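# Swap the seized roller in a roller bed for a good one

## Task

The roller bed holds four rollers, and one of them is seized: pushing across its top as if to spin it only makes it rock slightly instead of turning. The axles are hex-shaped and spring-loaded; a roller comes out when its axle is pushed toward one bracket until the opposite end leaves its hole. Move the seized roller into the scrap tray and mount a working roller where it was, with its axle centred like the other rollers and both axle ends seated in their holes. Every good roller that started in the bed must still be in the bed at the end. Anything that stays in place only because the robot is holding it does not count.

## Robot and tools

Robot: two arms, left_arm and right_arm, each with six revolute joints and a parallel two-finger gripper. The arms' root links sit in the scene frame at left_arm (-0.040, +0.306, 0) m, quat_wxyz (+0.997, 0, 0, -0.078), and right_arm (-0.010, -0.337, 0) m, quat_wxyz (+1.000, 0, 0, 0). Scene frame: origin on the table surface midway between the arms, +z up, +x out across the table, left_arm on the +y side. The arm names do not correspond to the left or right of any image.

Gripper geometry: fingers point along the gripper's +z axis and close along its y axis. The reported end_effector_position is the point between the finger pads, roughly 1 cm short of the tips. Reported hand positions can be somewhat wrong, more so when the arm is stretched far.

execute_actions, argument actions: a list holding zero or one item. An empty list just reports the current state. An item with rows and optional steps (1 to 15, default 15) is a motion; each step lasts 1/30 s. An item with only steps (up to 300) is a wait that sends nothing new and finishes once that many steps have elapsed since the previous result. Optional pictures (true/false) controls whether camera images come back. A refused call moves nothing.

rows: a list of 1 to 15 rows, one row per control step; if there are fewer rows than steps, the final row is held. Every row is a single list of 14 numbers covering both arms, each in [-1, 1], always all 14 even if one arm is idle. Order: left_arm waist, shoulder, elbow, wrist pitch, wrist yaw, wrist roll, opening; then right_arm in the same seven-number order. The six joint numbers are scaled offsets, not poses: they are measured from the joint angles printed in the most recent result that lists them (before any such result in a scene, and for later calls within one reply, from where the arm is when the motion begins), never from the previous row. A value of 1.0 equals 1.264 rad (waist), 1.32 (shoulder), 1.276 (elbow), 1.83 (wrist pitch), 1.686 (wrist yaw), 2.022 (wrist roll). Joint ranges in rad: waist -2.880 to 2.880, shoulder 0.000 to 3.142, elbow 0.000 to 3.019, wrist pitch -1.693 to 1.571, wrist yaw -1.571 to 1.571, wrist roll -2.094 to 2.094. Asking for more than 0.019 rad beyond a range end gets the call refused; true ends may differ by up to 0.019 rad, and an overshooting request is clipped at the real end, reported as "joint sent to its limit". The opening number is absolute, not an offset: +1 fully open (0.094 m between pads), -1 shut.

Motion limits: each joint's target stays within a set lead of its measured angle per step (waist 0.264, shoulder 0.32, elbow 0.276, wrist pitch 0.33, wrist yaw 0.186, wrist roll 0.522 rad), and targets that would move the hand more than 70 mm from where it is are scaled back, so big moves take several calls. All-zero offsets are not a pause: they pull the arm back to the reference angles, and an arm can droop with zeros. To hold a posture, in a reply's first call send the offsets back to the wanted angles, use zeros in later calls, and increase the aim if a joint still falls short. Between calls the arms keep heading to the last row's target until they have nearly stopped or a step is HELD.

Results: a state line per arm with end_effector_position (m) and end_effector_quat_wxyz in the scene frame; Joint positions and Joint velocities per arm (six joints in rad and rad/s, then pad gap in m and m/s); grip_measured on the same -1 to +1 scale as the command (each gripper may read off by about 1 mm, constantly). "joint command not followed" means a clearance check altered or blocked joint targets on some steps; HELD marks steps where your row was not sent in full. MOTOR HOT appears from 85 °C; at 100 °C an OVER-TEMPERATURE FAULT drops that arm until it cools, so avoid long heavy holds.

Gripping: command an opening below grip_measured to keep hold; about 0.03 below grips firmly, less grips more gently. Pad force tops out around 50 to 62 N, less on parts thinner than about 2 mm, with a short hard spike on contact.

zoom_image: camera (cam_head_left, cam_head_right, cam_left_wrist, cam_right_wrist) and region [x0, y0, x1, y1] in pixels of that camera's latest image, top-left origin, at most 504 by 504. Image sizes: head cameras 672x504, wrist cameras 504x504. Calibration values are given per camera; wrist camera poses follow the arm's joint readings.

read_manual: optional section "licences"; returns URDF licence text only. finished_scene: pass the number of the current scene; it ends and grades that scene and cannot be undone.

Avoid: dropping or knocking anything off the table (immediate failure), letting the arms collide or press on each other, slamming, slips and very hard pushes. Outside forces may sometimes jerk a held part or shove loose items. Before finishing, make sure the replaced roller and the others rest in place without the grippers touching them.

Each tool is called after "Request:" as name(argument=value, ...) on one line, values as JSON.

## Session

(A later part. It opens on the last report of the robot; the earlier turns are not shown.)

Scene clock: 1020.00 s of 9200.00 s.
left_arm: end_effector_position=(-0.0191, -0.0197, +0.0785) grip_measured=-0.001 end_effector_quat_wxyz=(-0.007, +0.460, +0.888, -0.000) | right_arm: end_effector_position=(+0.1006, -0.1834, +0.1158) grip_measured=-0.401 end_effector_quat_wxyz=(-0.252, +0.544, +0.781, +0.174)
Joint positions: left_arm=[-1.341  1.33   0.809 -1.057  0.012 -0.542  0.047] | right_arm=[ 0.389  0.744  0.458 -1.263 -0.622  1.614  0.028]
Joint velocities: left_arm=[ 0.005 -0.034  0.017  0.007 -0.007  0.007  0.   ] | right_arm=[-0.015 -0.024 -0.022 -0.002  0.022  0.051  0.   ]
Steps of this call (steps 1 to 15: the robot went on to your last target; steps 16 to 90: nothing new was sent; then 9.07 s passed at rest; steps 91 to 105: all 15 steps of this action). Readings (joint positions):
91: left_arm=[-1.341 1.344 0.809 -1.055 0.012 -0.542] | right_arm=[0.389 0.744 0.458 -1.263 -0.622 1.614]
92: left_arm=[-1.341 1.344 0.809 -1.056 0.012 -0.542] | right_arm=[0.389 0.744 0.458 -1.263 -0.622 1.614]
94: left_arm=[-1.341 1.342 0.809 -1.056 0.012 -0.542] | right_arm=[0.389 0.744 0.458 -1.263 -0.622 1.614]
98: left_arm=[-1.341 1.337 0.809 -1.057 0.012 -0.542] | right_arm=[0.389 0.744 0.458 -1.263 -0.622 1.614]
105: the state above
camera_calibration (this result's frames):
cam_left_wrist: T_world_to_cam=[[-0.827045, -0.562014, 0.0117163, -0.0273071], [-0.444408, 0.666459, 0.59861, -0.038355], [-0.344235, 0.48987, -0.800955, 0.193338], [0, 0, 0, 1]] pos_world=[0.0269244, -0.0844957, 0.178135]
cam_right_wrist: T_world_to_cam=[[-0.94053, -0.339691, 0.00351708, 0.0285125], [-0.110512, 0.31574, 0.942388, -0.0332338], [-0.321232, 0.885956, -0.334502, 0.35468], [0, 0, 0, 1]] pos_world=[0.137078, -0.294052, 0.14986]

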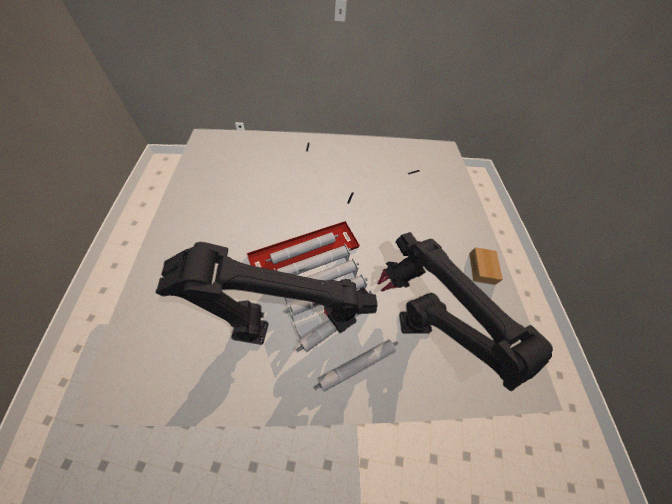

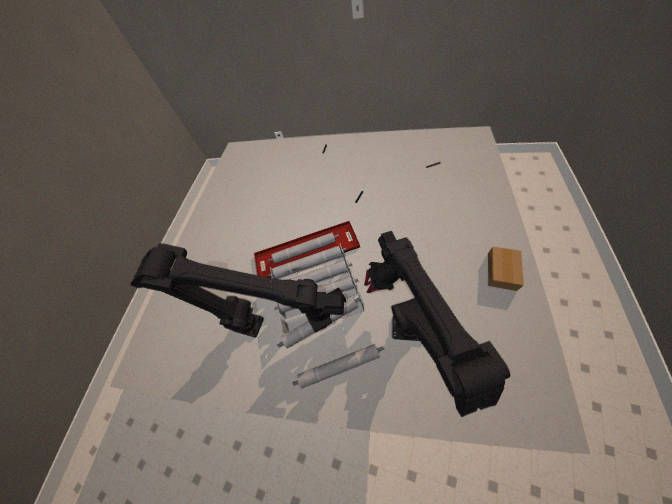

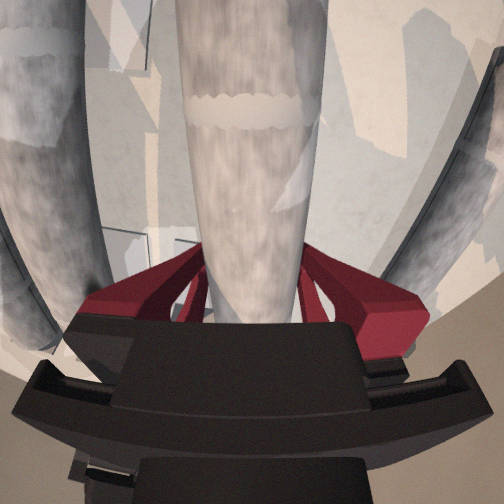

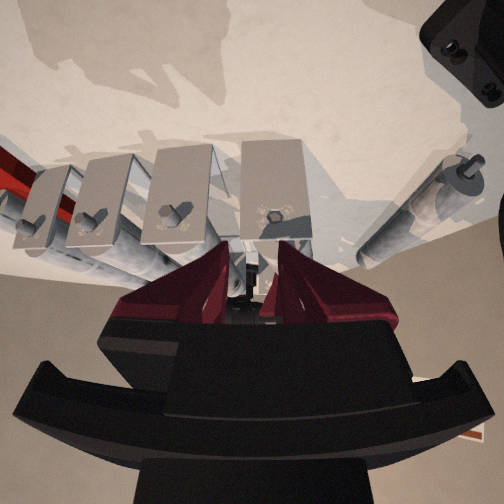

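Request:
execute_actions(actions=[{"rows":[[0,-0.04,0.06,0,0,0,-0.1,0,0,0.02,0,0,0,-0.4],[0,-0.044,0.06,0,0,0,-0.1,0,0,0.02,0,0,0,-0.4],[0,-0.047,0.06,0,0,0,-0.1,0,0,0.02,0,0,0,-0.4],[0,-0.05,0.06,0,0,0,-0.1,0,0,0.02,0,0,0,-0.4]],"steps":15}])

Request:
zoom_image(camera="cam_right_wrist", region=[250, 192, 300, 242])

Scene clock: 1031.00 s of 9200.00 s.
left_arm: end_effector_position=(-0.0192, -0.0197, +0.0805) grip_measured=-0.001 end_effector_quat_wxyz=(-0.006, +0.460, +0.888, -0.003) | right_arm: end_effector_position=(+0.1006, -0.1834, +0.1158) grip_measured=-0.401 end_effector_quat_wxyz=(-0.252, +0.544, +0.781, +0.174)
Joint positions: left_arm=[-1.341  1.323  0.809 -1.058  0.013 -0.542  0.047] | right_arm=[ 0.389  0.744  0.458 -1.263 -0.622  1.614  0.028]
Joint velocities: left_arm=[-0.005  0.005 -0.022 -0.007 -0.022 -0.051 -0.001] | right_arm=[-0.005  0.015  0.007 -0.012  0.007 -0.022  0.001]
Steps of this call (steps 1 to 15: the robot went on to your last target; steps 16 to 90: nothing new was sent; then 7.50 s passed at rest; steps 91 to 105: all 15 steps of this action). Readings (joint positions):
91: left_arm=[-1.341 1.330 0.809 -1.057 0.012 -0.542] | right_arm=[0.389 0.744 0.458 -1.263 -0.622 1.614]
92: left_arm=[-1.341 1.329 0.809 -1.057 0.012 -0.542] | right_arm=[0.389 0.744 0.458 -1.263 -0.622 1.614]
94: left_arm=[-1.341 1.328 0.809 -1.057 0.012 -0.542] | right_arm=[0.389 0.744 0.458 -1.263 -0.622 1.614]
98: left_arm=[-1.341 1.323 0.809 -1.057 0.012 -0.542] | right_arm=[0.389 0.744 0.458 -1.263 -0.622 1.614]
105: the state above
camera_calibration (this result's frames):
cam_left_wrist: T_world_to_cam=[[-0.827044, -0.561944, 0.0147187, -0.0276522], [-0.444414, 0.669654, 0.595029, -0.0391803], [-0.34423, 0.485574, -0.803569, 0.195055], [0, 0, 0, 1]] pos_world=[0.0268619, -0.0840156, 0.180461]
cam_right_wrist: T_world_to_cam=[[-0.94053, -0.339691, 0.00351708, 0.0285125], [-0.110512, 0.31574, 0.942388, -0.0332338], [-0.321232, 0.885956, -0.334502, 0.35468], [0, 0, 0, 1]] pos_world=[0.137078, -0.294052, 0.14986]

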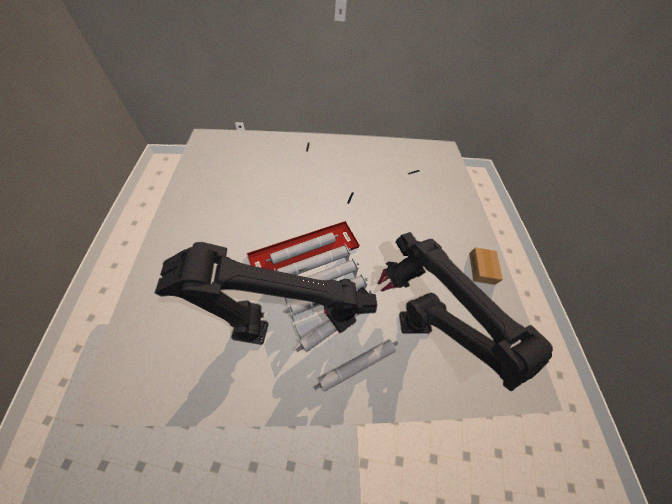

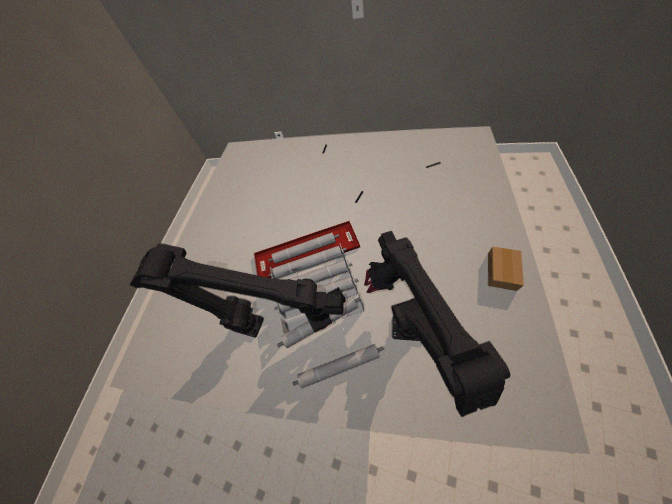

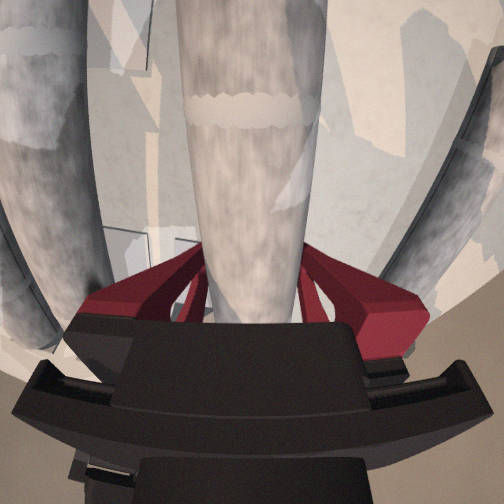

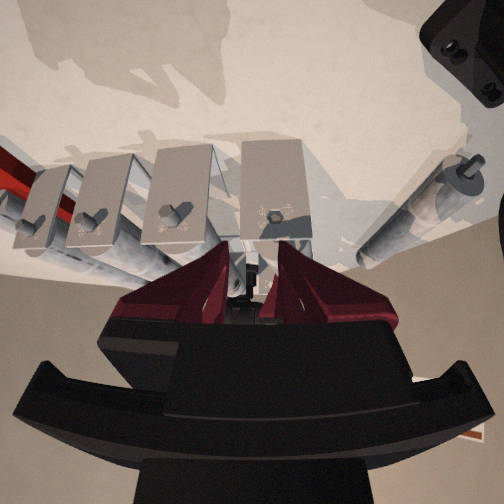

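Region (250, 192, 300, 242) of cam_right_wrist's 504x504 image, scaled by 10.080, with more detail than that image has.

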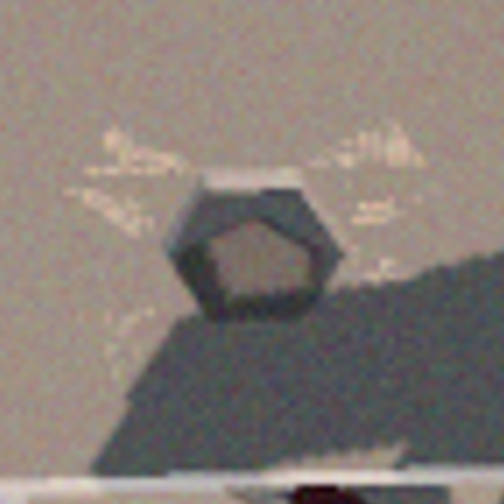

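Request:
execute_actions(actions=[{"rows":[[0,-0.045,0.06,0,0,-0.008,-0.1,0,0,0.02,0,0,0,-0.4],[0,-0.045,0.06,0,0,-0.012,-0.1,0,0,0.02,0,0,0,-0.4],[0,-0.045,0.06,0,0,-0.016,-0.1,0,0,0.02,0,0,0,-0.4],[0,-0.045,0.06,0,0,-0.02,-0.1,0,0,0.02,0,0,0,-0.4]],"steps":15}])

Request:
zoom_image(camera="cam_right_wrist", region=[250, 192, 300, 242])

Scene clock: 1041.50 s of 9200.00 s.
left_arm: end_effector_position=(-0.0195, -0.0198, +0.0807) grip_measured=-0.001 end_effector_quat_wxyz=(-0.006, +0.452, +0.892, -0.003) | right_arm: end_effector_position=(+0.1006, -0.1834, +0.1158) grip_measured=-0.401 end_effector_quat_wxyz=(-0.252, +0.544, +0.781, +0.174)
Joint positions: left_arm=[-1.341  1.322  0.809 -1.058  0.014 -0.56   0.047] | right_arm=[ 0.389  0.744  0.458 -1.263 -0.622  1.614  0.028]
Joint velocities: left_arm=[-0.005 -0.005 -0.007 -0.002 -0.007 -0.007  0.   ] | right_arm=[-0.005  0.005  0.017 -0.012  0.022 -0.066  0.   ]
Steps of this call (steps 1 to 15: the robot went on to your last target; steps 16 to 90: nothing new was sent; then 7.00 s passed at rest; steps 91 to 105: all 15 steps of this action). Readings (joint positions):
91: left_arm=[-1.341 1.323 0.809 -1.058 0.013 -0.543] | right_arm=[0.389 0.744 0.458 -1.263 -0.622 1.614]
92: left_arm=[-1.341 1.323 0.809 -1.058 0.013 -0.544] | right_arm=[0.389 0.744 0.458 -1.263 -0.622 1.614]
94: left_arm=[-1.341 1.323 0.809 -1.058 0.014 -0.549] | right_arm=[0.389 0.744 0.458 -1.263 -0.622 1.614]
98: left_arm=[-1.341 1.323 0.809 -1.058 0.014 -0.557] | right_arm=[0.389 0.744 0.458 -1.263 -0.622 1.614]
105: the state above
camera_calibration (this result's frames):
cam_left_wrist: T_world_to_cam=[[-0.816814, -0.576672, 0.0162735, -0.0281198], [-0.455485, 0.661959, 0.595267, -0.0397847], [-0.354046, 0.47881, -0.803363, 0.194842], [0, 0, 0, 1]] pos_world=[0.0278932, -0.0831724, 0.180669]
cam_right_wrist: T_world_to_cam=[[-0.94053, -0.339691, 0.00351708, 0.0285125], [-0.110512, 0.31574, 0.942388, -0.0332338], [-0.321232, 0.885956, -0.334502, 0.35468], [0, 0, 0, 1]] pos_world=[0.137078, -0.294052, 0.14986]

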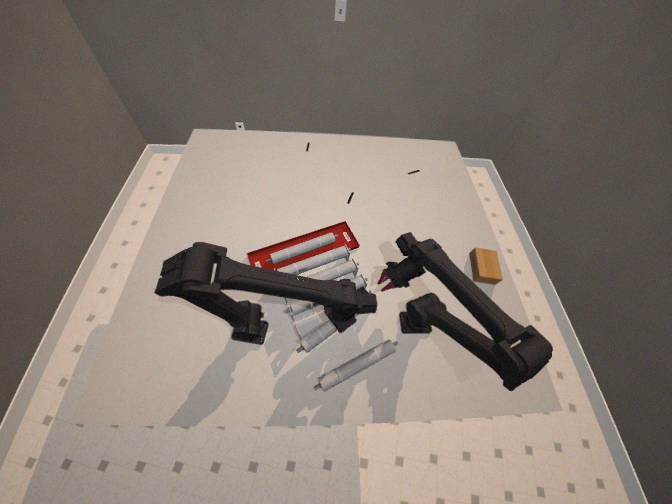

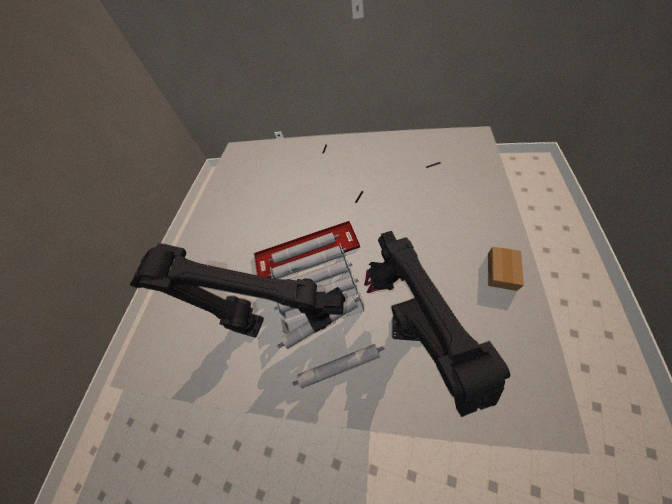

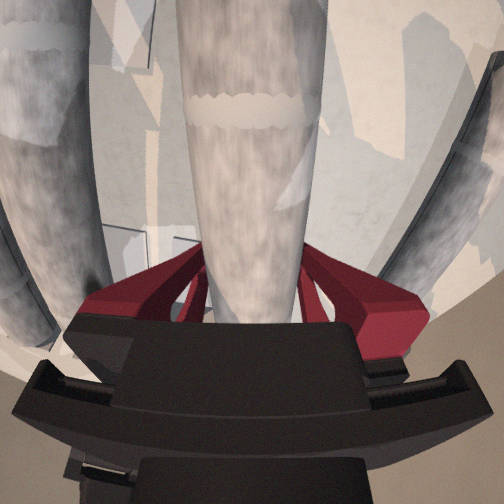

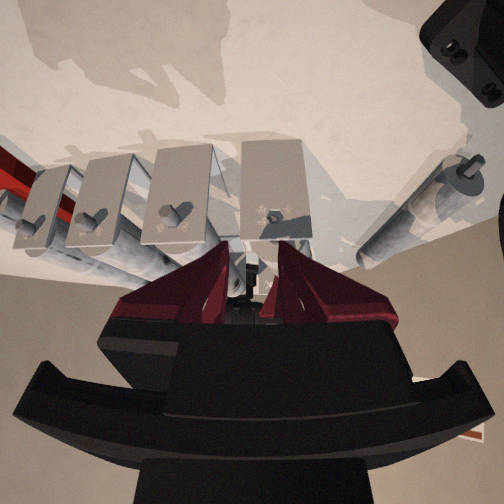

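Region (250, 192, 300, 242) of cam_right_wrist's 504x504 image, scaled by 10.080, with more detail than that image has.

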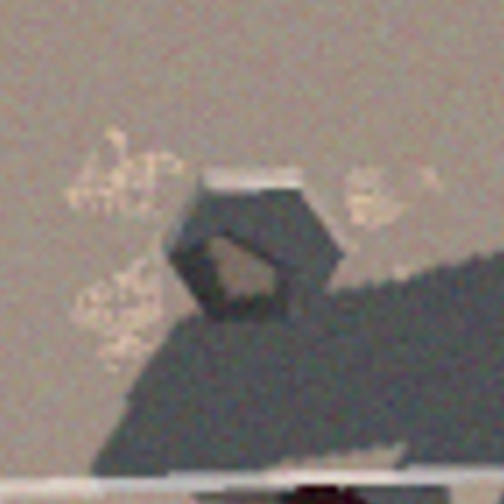

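Request:
execute_actions(actions=[{"rows":[[0.006,-0.02,0.065,0.006,0,0,-0.1,0,0,0.02,0,0,0,-0.4],[0.006,-0.012,0.065,0.006,0,0,-0.1,0,0,0.02,0,0,0,-0.4],[0.006,-0.008,0.065,0.006,0,0,-0.1,0,0,0.02,0,0,0,-0.4],[0.006,-0.004,0.065,0.006,0,0,-0.1,0,0,0.02,0,0,0,-0.4],[0.006,-0.001,0.065,0.006,0,0,-0.1,0,0,0.02,0,0,0,-0.4]],"steps":15}])

Request:
zoom_image(camera="cam_right_wrist", region=[250, 192, 300, 242])

Scene clock: 1049.50 s of 9200.00 s.
left_arm: end_effector_position=(-0.0195, -0.0207, +0.0776) grip_measured=-0.001 end_effector_quat_wxyz=(-0.009, +0.451, +0.892, +0.001) | right_arm: end_effector_position=(+0.1006, -0.1834, +0.1158) grip_measured=-0.401 end_effector_quat_wxyz=(-0.252, +0.544, +0.781, +0.174)
Joint positions: left_arm=[-1.341  1.336  0.812 -1.057  0.015 -0.561  0.047] | right_arm=[ 0.389  0.744  0.458 -1.263 -0.622  1.614  0.028]
Joint velocities: left_arm=[-0.005  0.005 -0.007  0.012 -0.037  0.022  0.   ] | right_arm=[-0.005 -0.015 -0.007 -0.007 -0.022  0.007  0.   ]
Steps of this call (steps 1 to 15: the robot went on to your last target; steps 16 to 90: nothing new was sent; then 4.50 s passed at rest; steps 91 to 105: all 15 steps of this action). Readings (joint positions):
91: left_arm=[-1.341 1.322 0.809 -1.058 0.015 -0.561] | right_arm=[0.389 0.744 0.458 -1.263 -0.622 1.614]
92: left_arm=[-1.341 1.322 0.809 -1.058 0.015 -0.561] | right_arm=[0.389 0.744 0.458 -1.263 -0.622 1.614]
94: left_arm=[-1.341 1.325 0.809 -1.058 0.015 -0.561] | right_arm=[0.389 0.744 0.458 -1.263 -0.622 1.614]
98: left_arm=[-1.341 1.334 0.811 -1.057 0.015 -0.561] | right_arm=[0.389 0.744 0.458 -1.263 -0.622 1.614]
105: the state above
camera_calibration (this result's frames):
cam_left_wrist: T_world_to_cam=[[-0.816357, -0.577429, 0.0116682, -0.02824], [-0.455348, 0.655927, 0.602012, -0.0379318], [-0.355273, 0.486144, -0.798402, 0.192458], [0, 0, 0, 1]] pos_world=[0.028049, -0.0849883, 0.176824]
cam_right_wrist: T_world_to_cam=[[-0.94053, -0.339691, 0.00351708, 0.0285125], [-0.110512, 0.31574, 0.942388, -0.0332338], [-0.321232, 0.885956, -0.334502, 0.35468], [0, 0, 0, 1]] pos_world=[0.137078, -0.294052, 0.14986]

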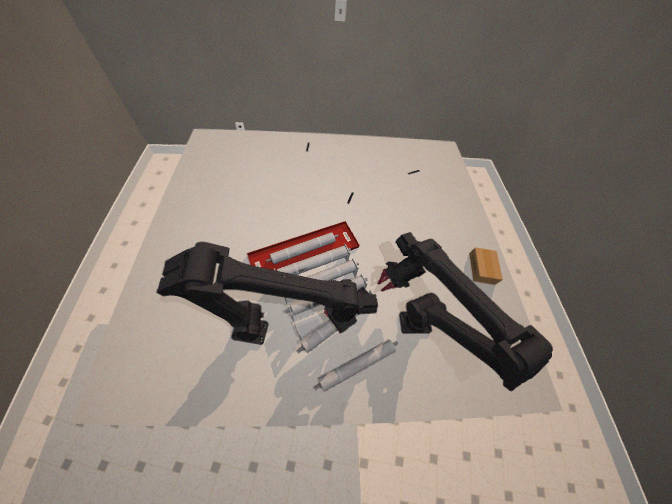

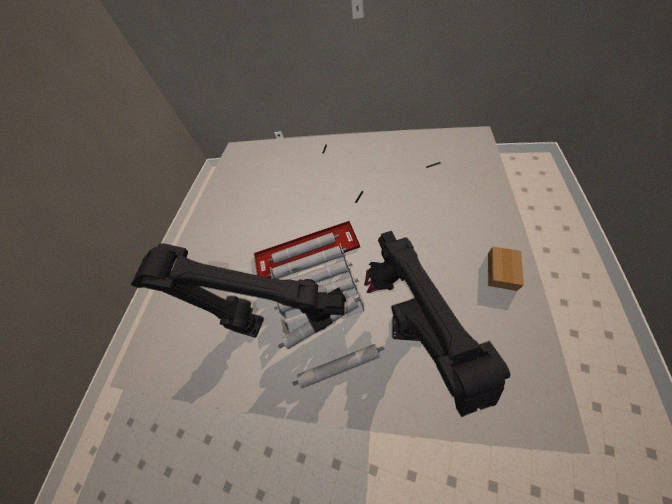

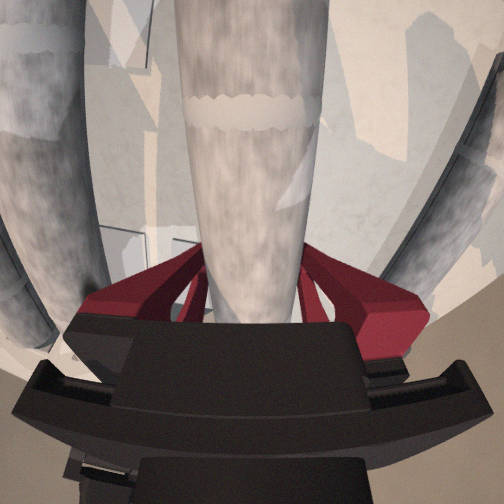

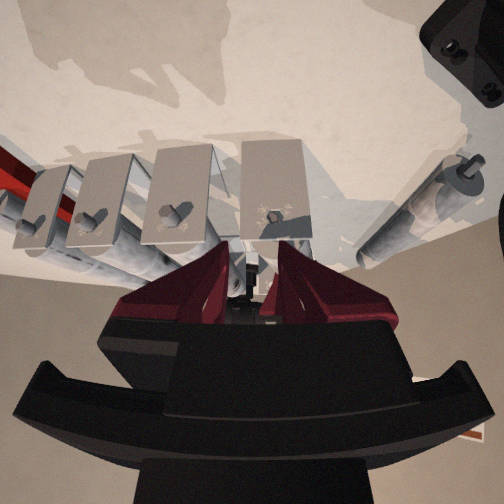

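Region (250, 192, 300, 242) of cam_right_wrist's 504x504 image, scaled by 10.080, with more detail than that image has.

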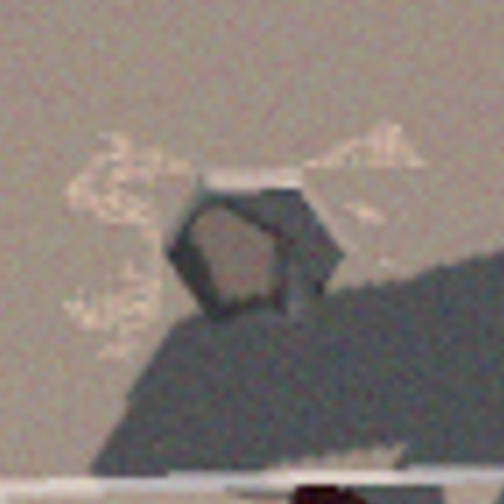

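Request:
execute_actions(actions=[{"rows":[[0,-0.025,0.04,-0.008,0,0,-0.1,0,0,0.02,0,0,0,-0.4],[0,-0.025,0.04,-0.011,0,0,-0.1,0,0,0.02,0,0,0,-0.4],[0,-0.025,0.04,-0.013,0,0,-0.1,0,0,0.02,0,0,0,-0.4],[0,-0.025,0.04,-0.013,0,0.01,-0.1,0,0,0.02,0,0,0,-0.4],[0,-0.025,0.04,-0.013,0,0.016,-0.1,0,0,0.02,0,0,0,-0.4],[0,-0.025,0.04,-0.013,0,0.022,-0.1,0,0,0.02,0,0,0,-0.4],[0,-0.025,0.04,-0.013,0,0.027,-0.1,0,0,0.02,0,0,0,-0.4]],"steps":15}], pictures=false)

Request:
execute_actions(actions=[{"steps":10}])

Request:
zoom_image(camera="cam_right_wrist", region=[250, 192, 300, 242])

Scene clock: 1063.03 s of 9200.00 s.
left_arm: end_effector_position=(-0.0197, -0.0176, +0.0776) grip_measured=-0.001 end_effector_quat_wxyz=(-0.012, +0.467, +0.884, +0.006) | right_arm: end_effector_position=(+0.1006, -0.1834, +0.1158) grip_measured=-0.401 end_effector_quat_wxyz=(-0.252, +0.544, +0.781, +0.174)
Joint positions: left_arm=[-1.341  1.336  0.812 -1.07   0.015 -0.527  0.047] | right_arm=[ 0.389  0.744  0.458 -1.263 -0.622  1.614  0.028]
Joint velocities: left_arm=[-0.015 -0.005 -0.022  0.007  0.007 -0.022  0.001] | right_arm=[ 0.005 -0.015 -0.012 -0.007 -0.022  0.022  0.001]
Steps of this call (steps 1 to 15: the robot went on to your last target; steps 16 to 90: nothing new was sent; then 10.03 s passed at rest; steps 91 to 105: all 15 steps of this action). Readings (joint positions):
91: left_arm=[-1.341 1.336 0.812 -1.059 0.015 -0.561] | right_arm=[0.389 0.744 0.458 -1.263 -0.622 1.614]
92: left_arm=[-1.341 1.336 0.812 -1.060 0.015 -0.561] | right_arm=[0.389 0.744 0.458 -1.263 -0.622 1.614]
94: left_arm=[-1.341 1.336 0.812 -1.065 0.015 -0.561] | right_arm=[0.389 0.744 0.458 -1.263 -0.622 1.614]
98: left_arm=[-1.341 1.336 0.812 -1.070 0.015 -0.543] | right_arm=[0.389 0.744 0.458 -1.263 -0.622 1.614]
105: the state above

Scene clock: 1063.37 s of 9200.00 s.
left_arm: end_effector_position=(-0.0197, -0.0176, +0.0776) grip_measured=-0.001 end_effector_quat_wxyz=(-0.012, +0.468, +0.884, +0.006) | right_arm: end_effector_position=(+0.1006, -0.1834, +0.1158) grip_measured=-0.401 end_effector_quat_wxyz=(-0.252, +0.544, +0.781, +0.174)
Joint positions: left_arm=[-1.341  1.336  0.812 -1.07   0.015 -0.523  0.047] | right_arm=[ 0.389  0.744  0.458 -1.263 -0.622  1.614  0.028]
Joint velocities: left_arm=[-0.015  0.005  0.002 -0.012  0.007 -0.051 -0.002] | right_arm=[-0.005 -0.005 -0.012  0.012 -0.066 -0.022 -0.001]
Steps of this call (steps 1 to 10: the robot went on to your last target). Readings (joint positions):
1: left_arm=[-1.341 1.336 0.812 -1.070 0.015 -0.526] | right_arm=[0.389 0.744 0.458 -1.263 -0.622 1.614]
2: left_arm=[-1.341 1.336 0.812 -1.070 0.015 -0.526] | right_arm=[0.389 0.744 0.458 -1.263 -0.622 1.614]
4: left_arm=[-1.341 1.336 0.812 -1.070 0.015 -0.524] | right_arm=[0.389 0.744 0.458 -1.263 -0.622 1.614]
8: left_arm=[-1.341 1.336 0.812 -1.070 0.015 -0.524] | right_arm=[0.389 0.744 0.458 -1.263 -0.622 1.614]
10: the state above
camera_calibration (this result's frames):
cam_left_wrist: T_world_to_cam=[[-0.837561, -0.546309, 0.00620315, -0.0260872], [-0.429483, 0.665385, 0.610579, -0.0400809], [-0.337692, 0.508733, -0.791931, 0.191163], [0, 0, 0, 1]] pos_world=[0.0254907, -0.0848335, 0.176023]
cam_right_wrist: T_world_to_cam=[[-0.94053, -0.339691, 0.00351708, 0.0285125], [-0.110512, 0.31574, 0.942388, -0.0332338], [-0.321232, 0.885956, -0.334502, 0.35468], [0, 0, 0, 1]] pos_world=[0.137078, -0.294052, 0.14986]

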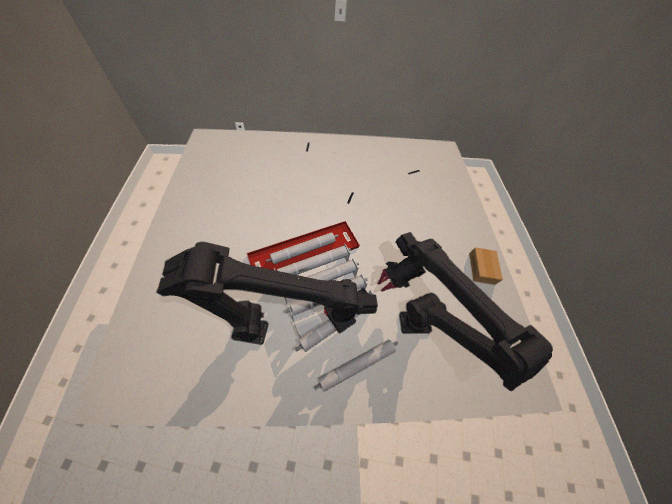

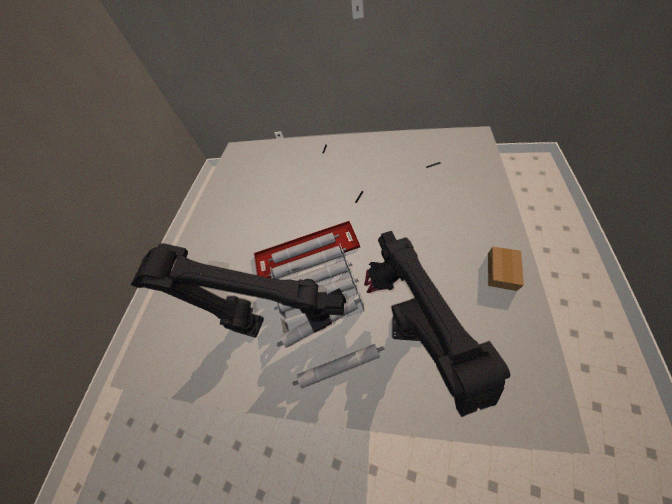

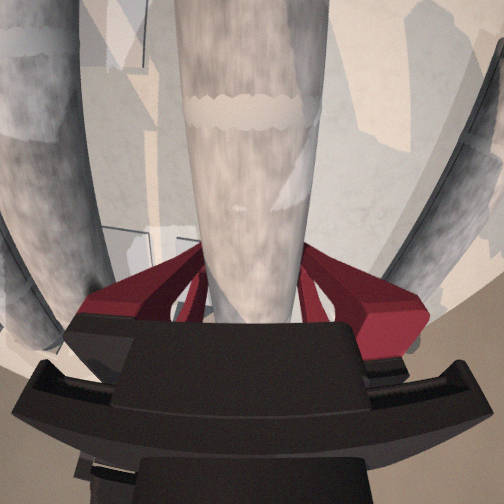

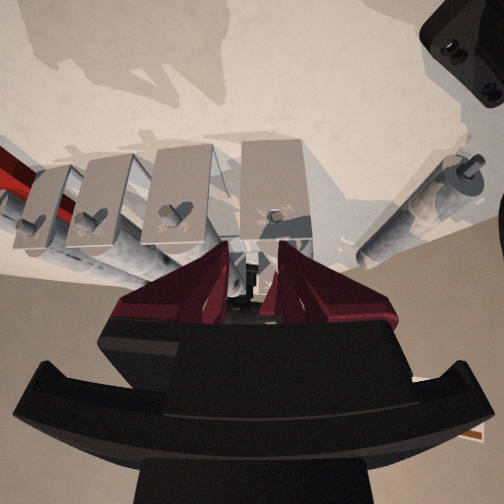

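Region (250, 192, 300, 242) of cam_right_wrist's 504x504 image, scaled by 10.080, with more detail than that image has.

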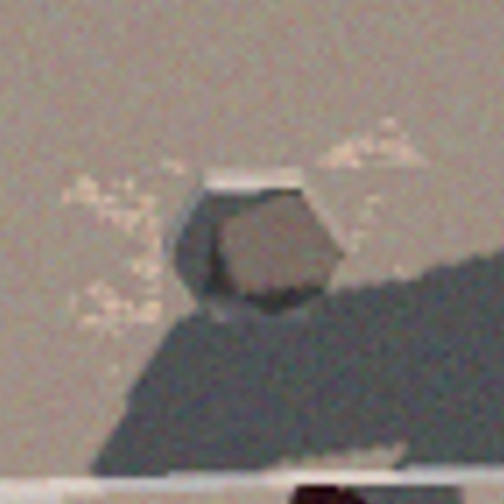

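Request:
execute_actions(actions=[{"rows":[[0,-0.025,0.06,0.01,0,0,-0.1,0,0,0.02,0,0,0,-0.4],[0,-0.025,0.065,0.014,0,0,-0.1,0,0,0.02,0,0,0,-0.4],[0,-0.025,0.07,0.018,0,0,-0.1,0,0,0.02,0,0,0,-0.4],[0,-0.025,0.072,0.022,0,0,-0.1,0,0,0.02,0,0,0,-0.4]],"steps":15}])

Request:
zoom_image(camera="cam_right_wrist", region=[250, 192, 300, 242])

Scene clock: 1070.00 s of 9200.00 s.
left_arm: end_effector_position=(-0.0196, -0.0194, +0.0776) grip_measured=-0.001 end_effector_quat_wxyz=(-0.011, +0.468, +0.884, +0.003) | right_arm: end_effector_position=(+0.1006, -0.1834, +0.1158) grip_measured=-0.401 end_effector_quat_wxyz=(-0.252, +0.544, +0.781, +0.174)
Joint positions: left_arm=[-1.341  1.336  0.812 -1.062  0.015 -0.524  0.047] | right_arm=[ 0.389  0.744  0.458 -1.263 -0.622  1.614  0.028]
Joint velocities: left_arm=[-0.005  0.015  0.007 -0.012 -0.007  0.066  0.   ] | right_arm=[-0.005 -0.005  0.002 -0.012 -0.022  0.081  0.   ]
Steps of this call (steps 1 to 15: the robot went on to your last target; steps 16 to 90: nothing new was sent; then 3.13 s passed at rest; steps 91 to 105: all 15 steps of this action). Readings (joint positions):
91: left_arm=[-1.341 1.336 0.812 -1.068 0.015 -0.523] | right_arm=[0.389 0.744 0.458 -1.263 -0.622 1.614]
92: left_arm=[-1.341 1.336 0.812 -1.065 0.015 -0.523] | right_arm=[0.389 0.744 0.458 -1.263 -0.622 1.614]
94: left_arm=[-1.341 1.336 0.812 -1.063 0.015 -0.524] | right_arm=[0.389 0.744 0.458 -1.263 -0.622 1.614]
98: left_arm=[-1.341 1.336 0.812 -1.062 0.015 -0.524] | right_arm=[0.389 0.744 0.458 -1.263 -0.622 1.614]
105: the state above
camera_calibration (this result's frames):
cam_left_wrist: T_world_to_cam=[[-0.836933, -0.547214, 0.01002, -0.027308], [-0.430354, 0.669292, 0.605677, -0.0384071], [-0.338141, 0.502598, -0.795648, 0.192224], [0, 0, 0, 1]] pos_world=[0.0256153, -0.0858492, 0.176478]
cam_right_wrist: T_world_to_cam=[[-0.94053, -0.339691, 0.00351708, 0.0285125], [-0.110512, 0.31574, 0.942388, -0.0332338], [-0.321232, 0.885956, -0.334502, 0.35468], [0, 0, 0, 1]] pos_world=[0.137078, -0.294052, 0.14986]

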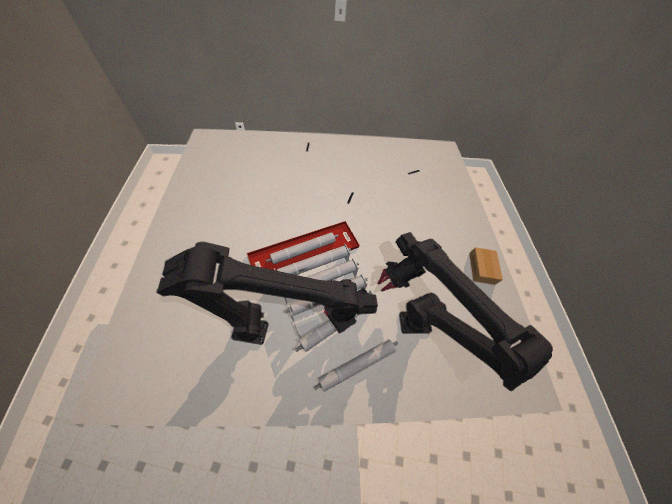

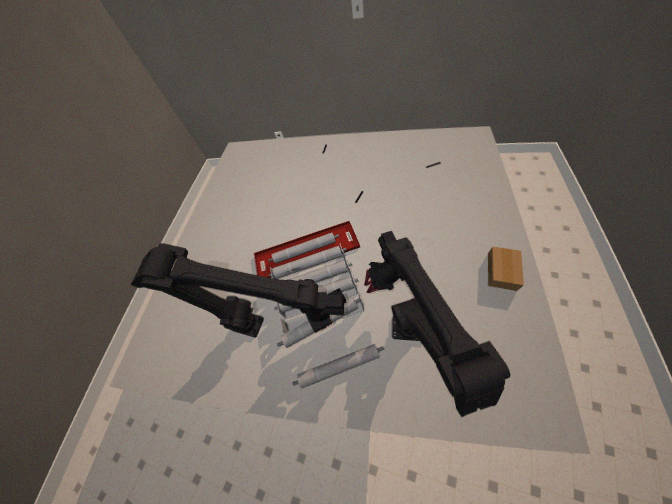

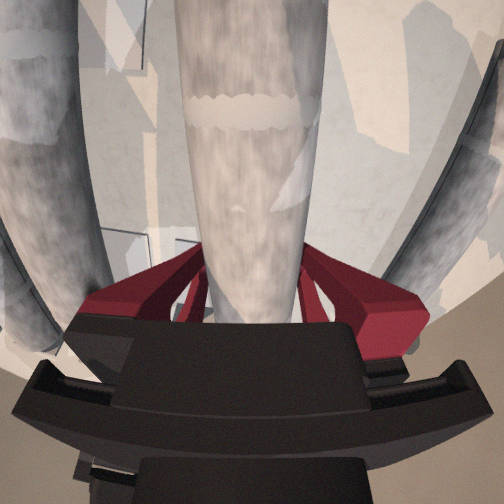

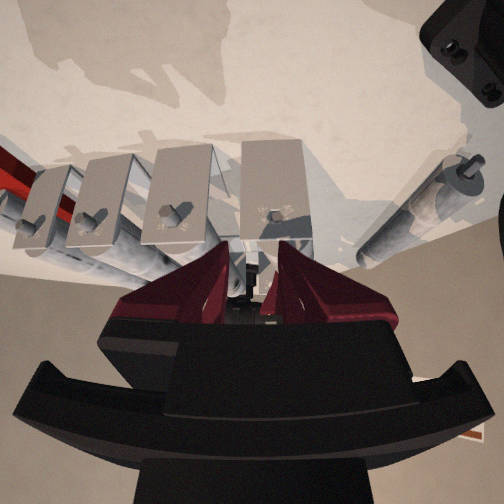

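Region (250, 192, 300, 242) of cam_right_wrist's 504x504 image, scaled by 10.080, with more detail than that image has.

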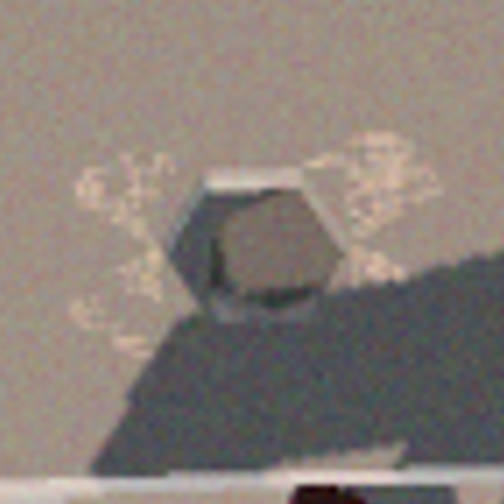

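Descend with push.

Request:
execute_actions(actions=[{"rows":[[0,-0.014,0.072,0.018,0,0,-0.1,0,0,0.02,0,0,0,-0.4],[0,-0.01,0.072,0.018,0,0,-0.1,0,0,0.02,0,0,0,-0.4],[0,-0.007,0.072,0.018,0,0,-0.1,0,0,0.02,0,0,0,-0.4],[0,-0.004,0.072,0.018,0,0,-0.1,0,0,0.02,0,0,0,-0.4],[0,-0.002,0.072,0.018,0,0,-0.1,0,0,0.02,0,0,0,-0.4]],"steps":15}])

Request:
zoom_image(camera="cam_right_wrist", region=[250, 192, 300, 242])

Scene clock: 1082.40 s of 9200.00 s.
left_arm: end_effector_position=(-0.0196, -0.0193, +0.0751) grip_measured=-0.001 end_effector_quat_wxyz=(-0.012, +0.467, +0.884, +0.006) | right_arm: end_effector_position=(+0.1006, -0.1834, +0.1158) grip_measured=-0.401 end_effector_quat_wxyz=(-0.252, +0.544, +0.781, +0.174)
Joint positions: left_arm=[-1.341  1.344  0.812 -1.061  0.015 -0.525  0.047] | right_arm=[ 0.389  0.744  0.458 -1.263 -0.622  1.614  0.028]
Joint velocities: left_arm=[-0.005 -0.005  0.022  0.002 -0.022  0.022 -0.   ] | right_arm=[-0.005 -0.005 -0.012  0.012  0.066 -0.037 -0.001]
Steps of this call (steps 1 to 15: the robot went on to your last target; steps 16 to 90: nothing new was sent; then 8.90 s passed at rest; steps 91 to 105: all 15 steps of this action). Readings (joint positions):
91: left_arm=[-1.341 1.336 0.812 -1.062 0.015 -0.524] | right_arm=[0.389 0.744 0.458 -1.263 -0.622 1.614]
92: left_arm=[-1.341 1.336 0.812 -1.062 0.015 -0.525] | right_arm=[0.389 0.744 0.458 -1.263 -0.622 1.614]
94: left_arm=[-1.341 1.338 0.812 -1.062 0.015 -0.525] | right_arm=[0.389 0.744 0.458 -1.263 -0.622 1.614]
98: left_arm=[-1.341 1.343 0.812 -1.061 0.015 -0.525] | right_arm=[0.389 0.744 0.458 -1.263 -0.622 1.614]
105: the state above
camera_calibration (this result's frames):
cam_left_wrist: T_world_to_cam=[[-0.836511, -0.547907, 0.00685464, -0.0270221], [-0.430584, 0.665024, 0.610197, -0.0373929], [-0.33889, 0.507485, -0.79222, 0.190068], [0, 0, 0, 1]] pos_world=[0.0257071, -0.0863952, 0.173578]
cam_right_wrist: T_world_to_cam=[[-0.94053, -0.339691, 0.00351708, 0.0285125], [-0.110512, 0.31574, 0.942388, -0.0332338], [-0.321232, 0.885956, -0.334502, 0.35468], [0, 0, 0, 1]] pos_world=[0.137078, -0.294052, 0.14986]

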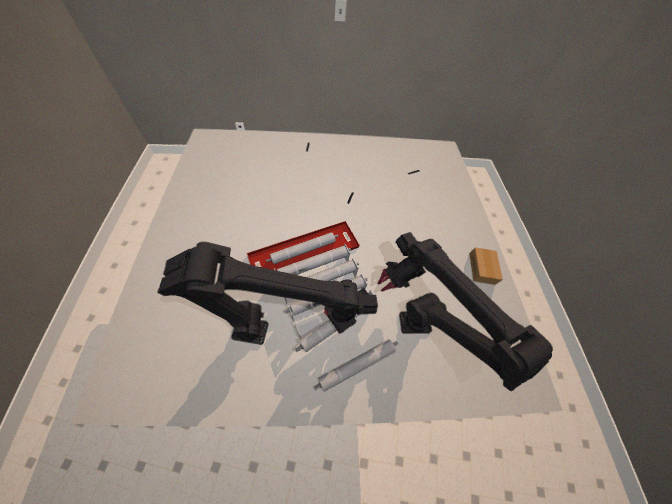

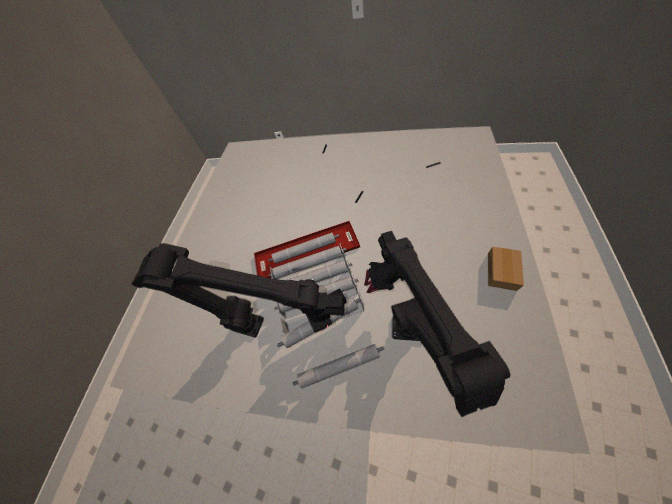

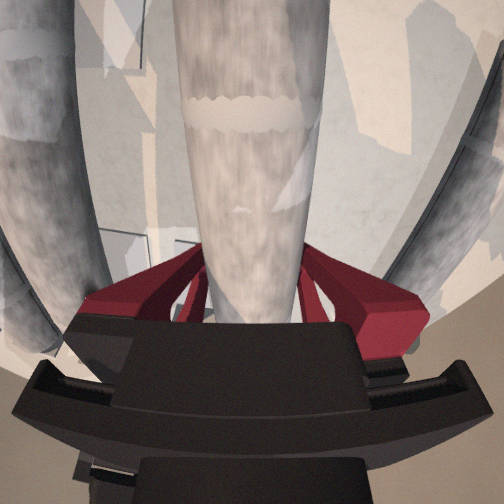

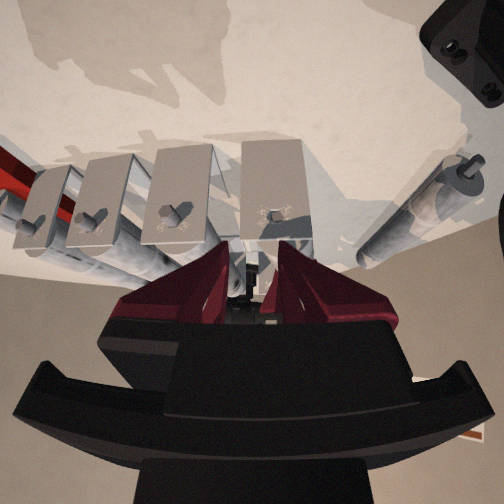

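Region (250, 192, 300, 242) of cam_right_wrist's 504x504 image, scaled by 10.080, with more detail than that image has.

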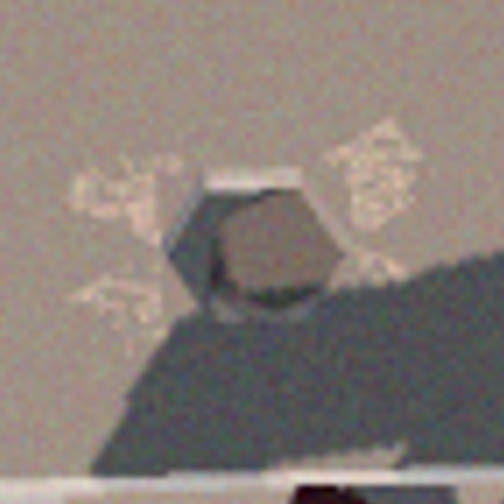

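Request:
execute_actions(actions=[{"rows":[[0,-0.02,0.06,0.015,0,-0.008,-0.1,0,0,0.02,0,0,0,-0.4],[0,-0.02,0.06,0.015,0,-0.011,-0.1,0,0,0.02,0,0,0,-0.4],[0,-0.02,0.06,0.015,0,-0.014,-0.1,0,0,0.02,0,0,0,-0.4],[0,-0.02,0.06,0.015,0,-0.017,-0.1,0,0,0.02,0,0,0,-0.4]],"steps":15}])

Request:
zoom_image(camera="cam_right_wrist", region=[250, 192, 300, 242])

Scene clock: 1090.23 s of 9200.00 s.
left_arm: end_effector_position=(-0.0206, -0.0199, +0.0751) grip_measured=-0.001 end_effector_quat_wxyz=(-0.013, +0.463, +0.886, +0.004) | right_arm: end_effector_position=(+0.1006, -0.1834, +0.1158) grip_measured=-0.401 end_effector_quat_wxyz=(-0.252, +0.544, +0.781, +0.174)
Joint positions: left_arm=[-1.343  1.344  0.812 -1.059  0.018 -0.536  0.047] | right_arm=[ 0.389  0.744  0.458 -1.263 -0.622  1.614  0.028]
Joint velocities: left_arm=[ 0.005 -0.005  0.007 -0.022  0.051 -0.139  0.   ] | right_arm=[-0.005  0.005 -0.002 -0.007  0.022  0.051  0.   ]
Steps of this call (steps 1 to 15: the robot went on to your last target; steps 16 to 90: nothing new was sent; then 4.33 s passed at rest; steps 91 to 105: all 15 steps of this action). Readings (joint positions):
91: left_arm=[-1.341 1.344 0.812 -1.061 0.015 -0.527] | right_arm=[0.389 0.744 0.458 -1.263 -0.622 1.614]
92: left_arm=[-1.341 1.344 0.812 -1.061 0.016 -0.528] | right_arm=[0.389 0.744 0.458 -1.263 -0.622 1.614]
94: left_arm=[-1.342 1.344 0.812 -1.060 0.017 -0.531] | right_arm=[0.389 0.744 0.458 -1.263 -0.622 1.614]
98: left_arm=[-1.343 1.344 0.812 -1.059 0.018 -0.535] | right_arm=[0.389 0.744 0.458 -1.263 -0.622 1.614]
105: the state above
camera_calibration (this result's frames):
cam_left_wrist: T_world_to_cam=[[-0.831191, -0.555895, 0.0101511, -0.0284383], [-0.435317, 0.66204, 0.610083, -0.0376084], [-0.345862, 0.502677, -0.792272, 0.189769], [0, 0, 0, 1]] pos_world=[0.0256248, -0.0863029, 0.173582]
cam_right_wrist: T_world_to_cam=[[-0.94053, -0.339691, 0.00351708, 0.0285125], [-0.110512, 0.31574, 0.942388, -0.0332338], [-0.321232, 0.885956, -0.334502, 0.35468], [0, 0, 0, 1]] pos_world=[0.137078, -0.294052, 0.14986]

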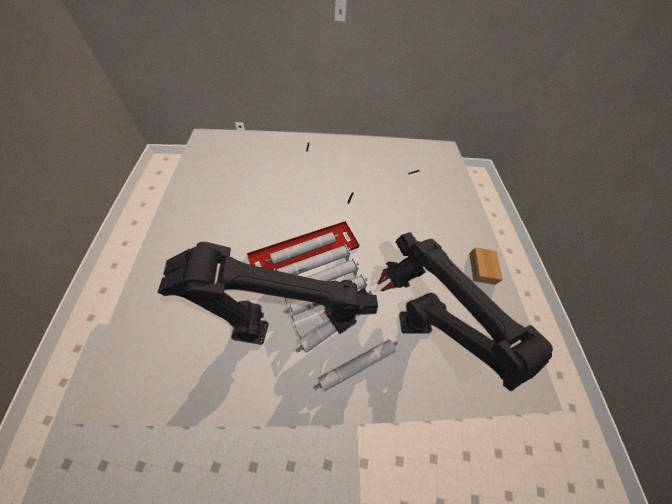

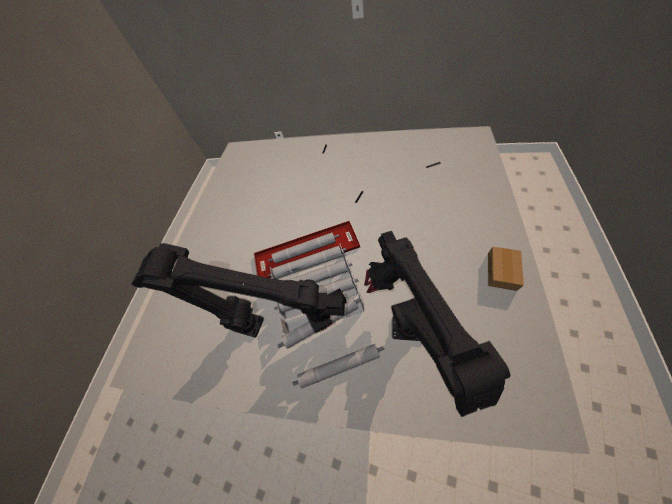

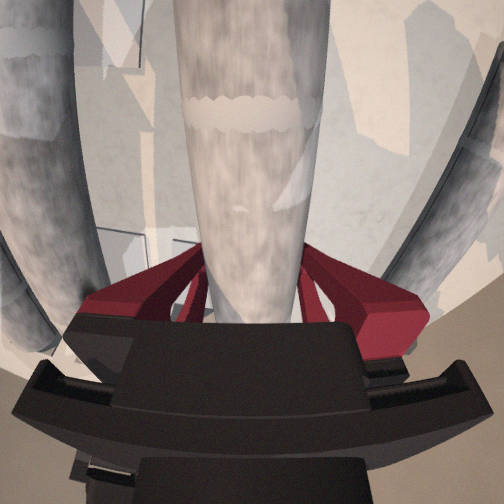

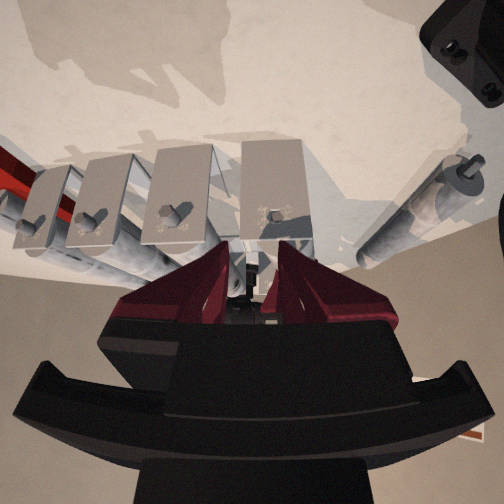

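Region (250, 192, 300, 242) of cam_right_wrist's 504x504 image, scaled by 10.080, with more detail than that image has.

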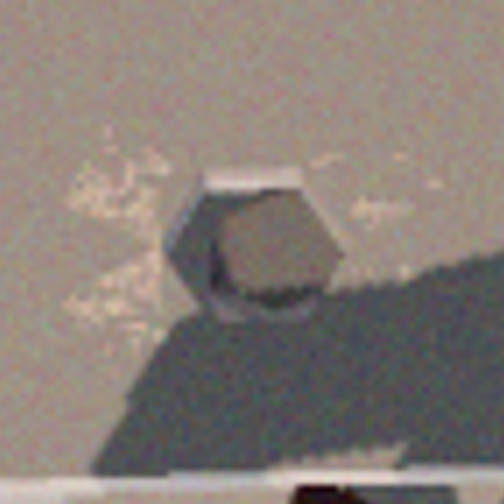

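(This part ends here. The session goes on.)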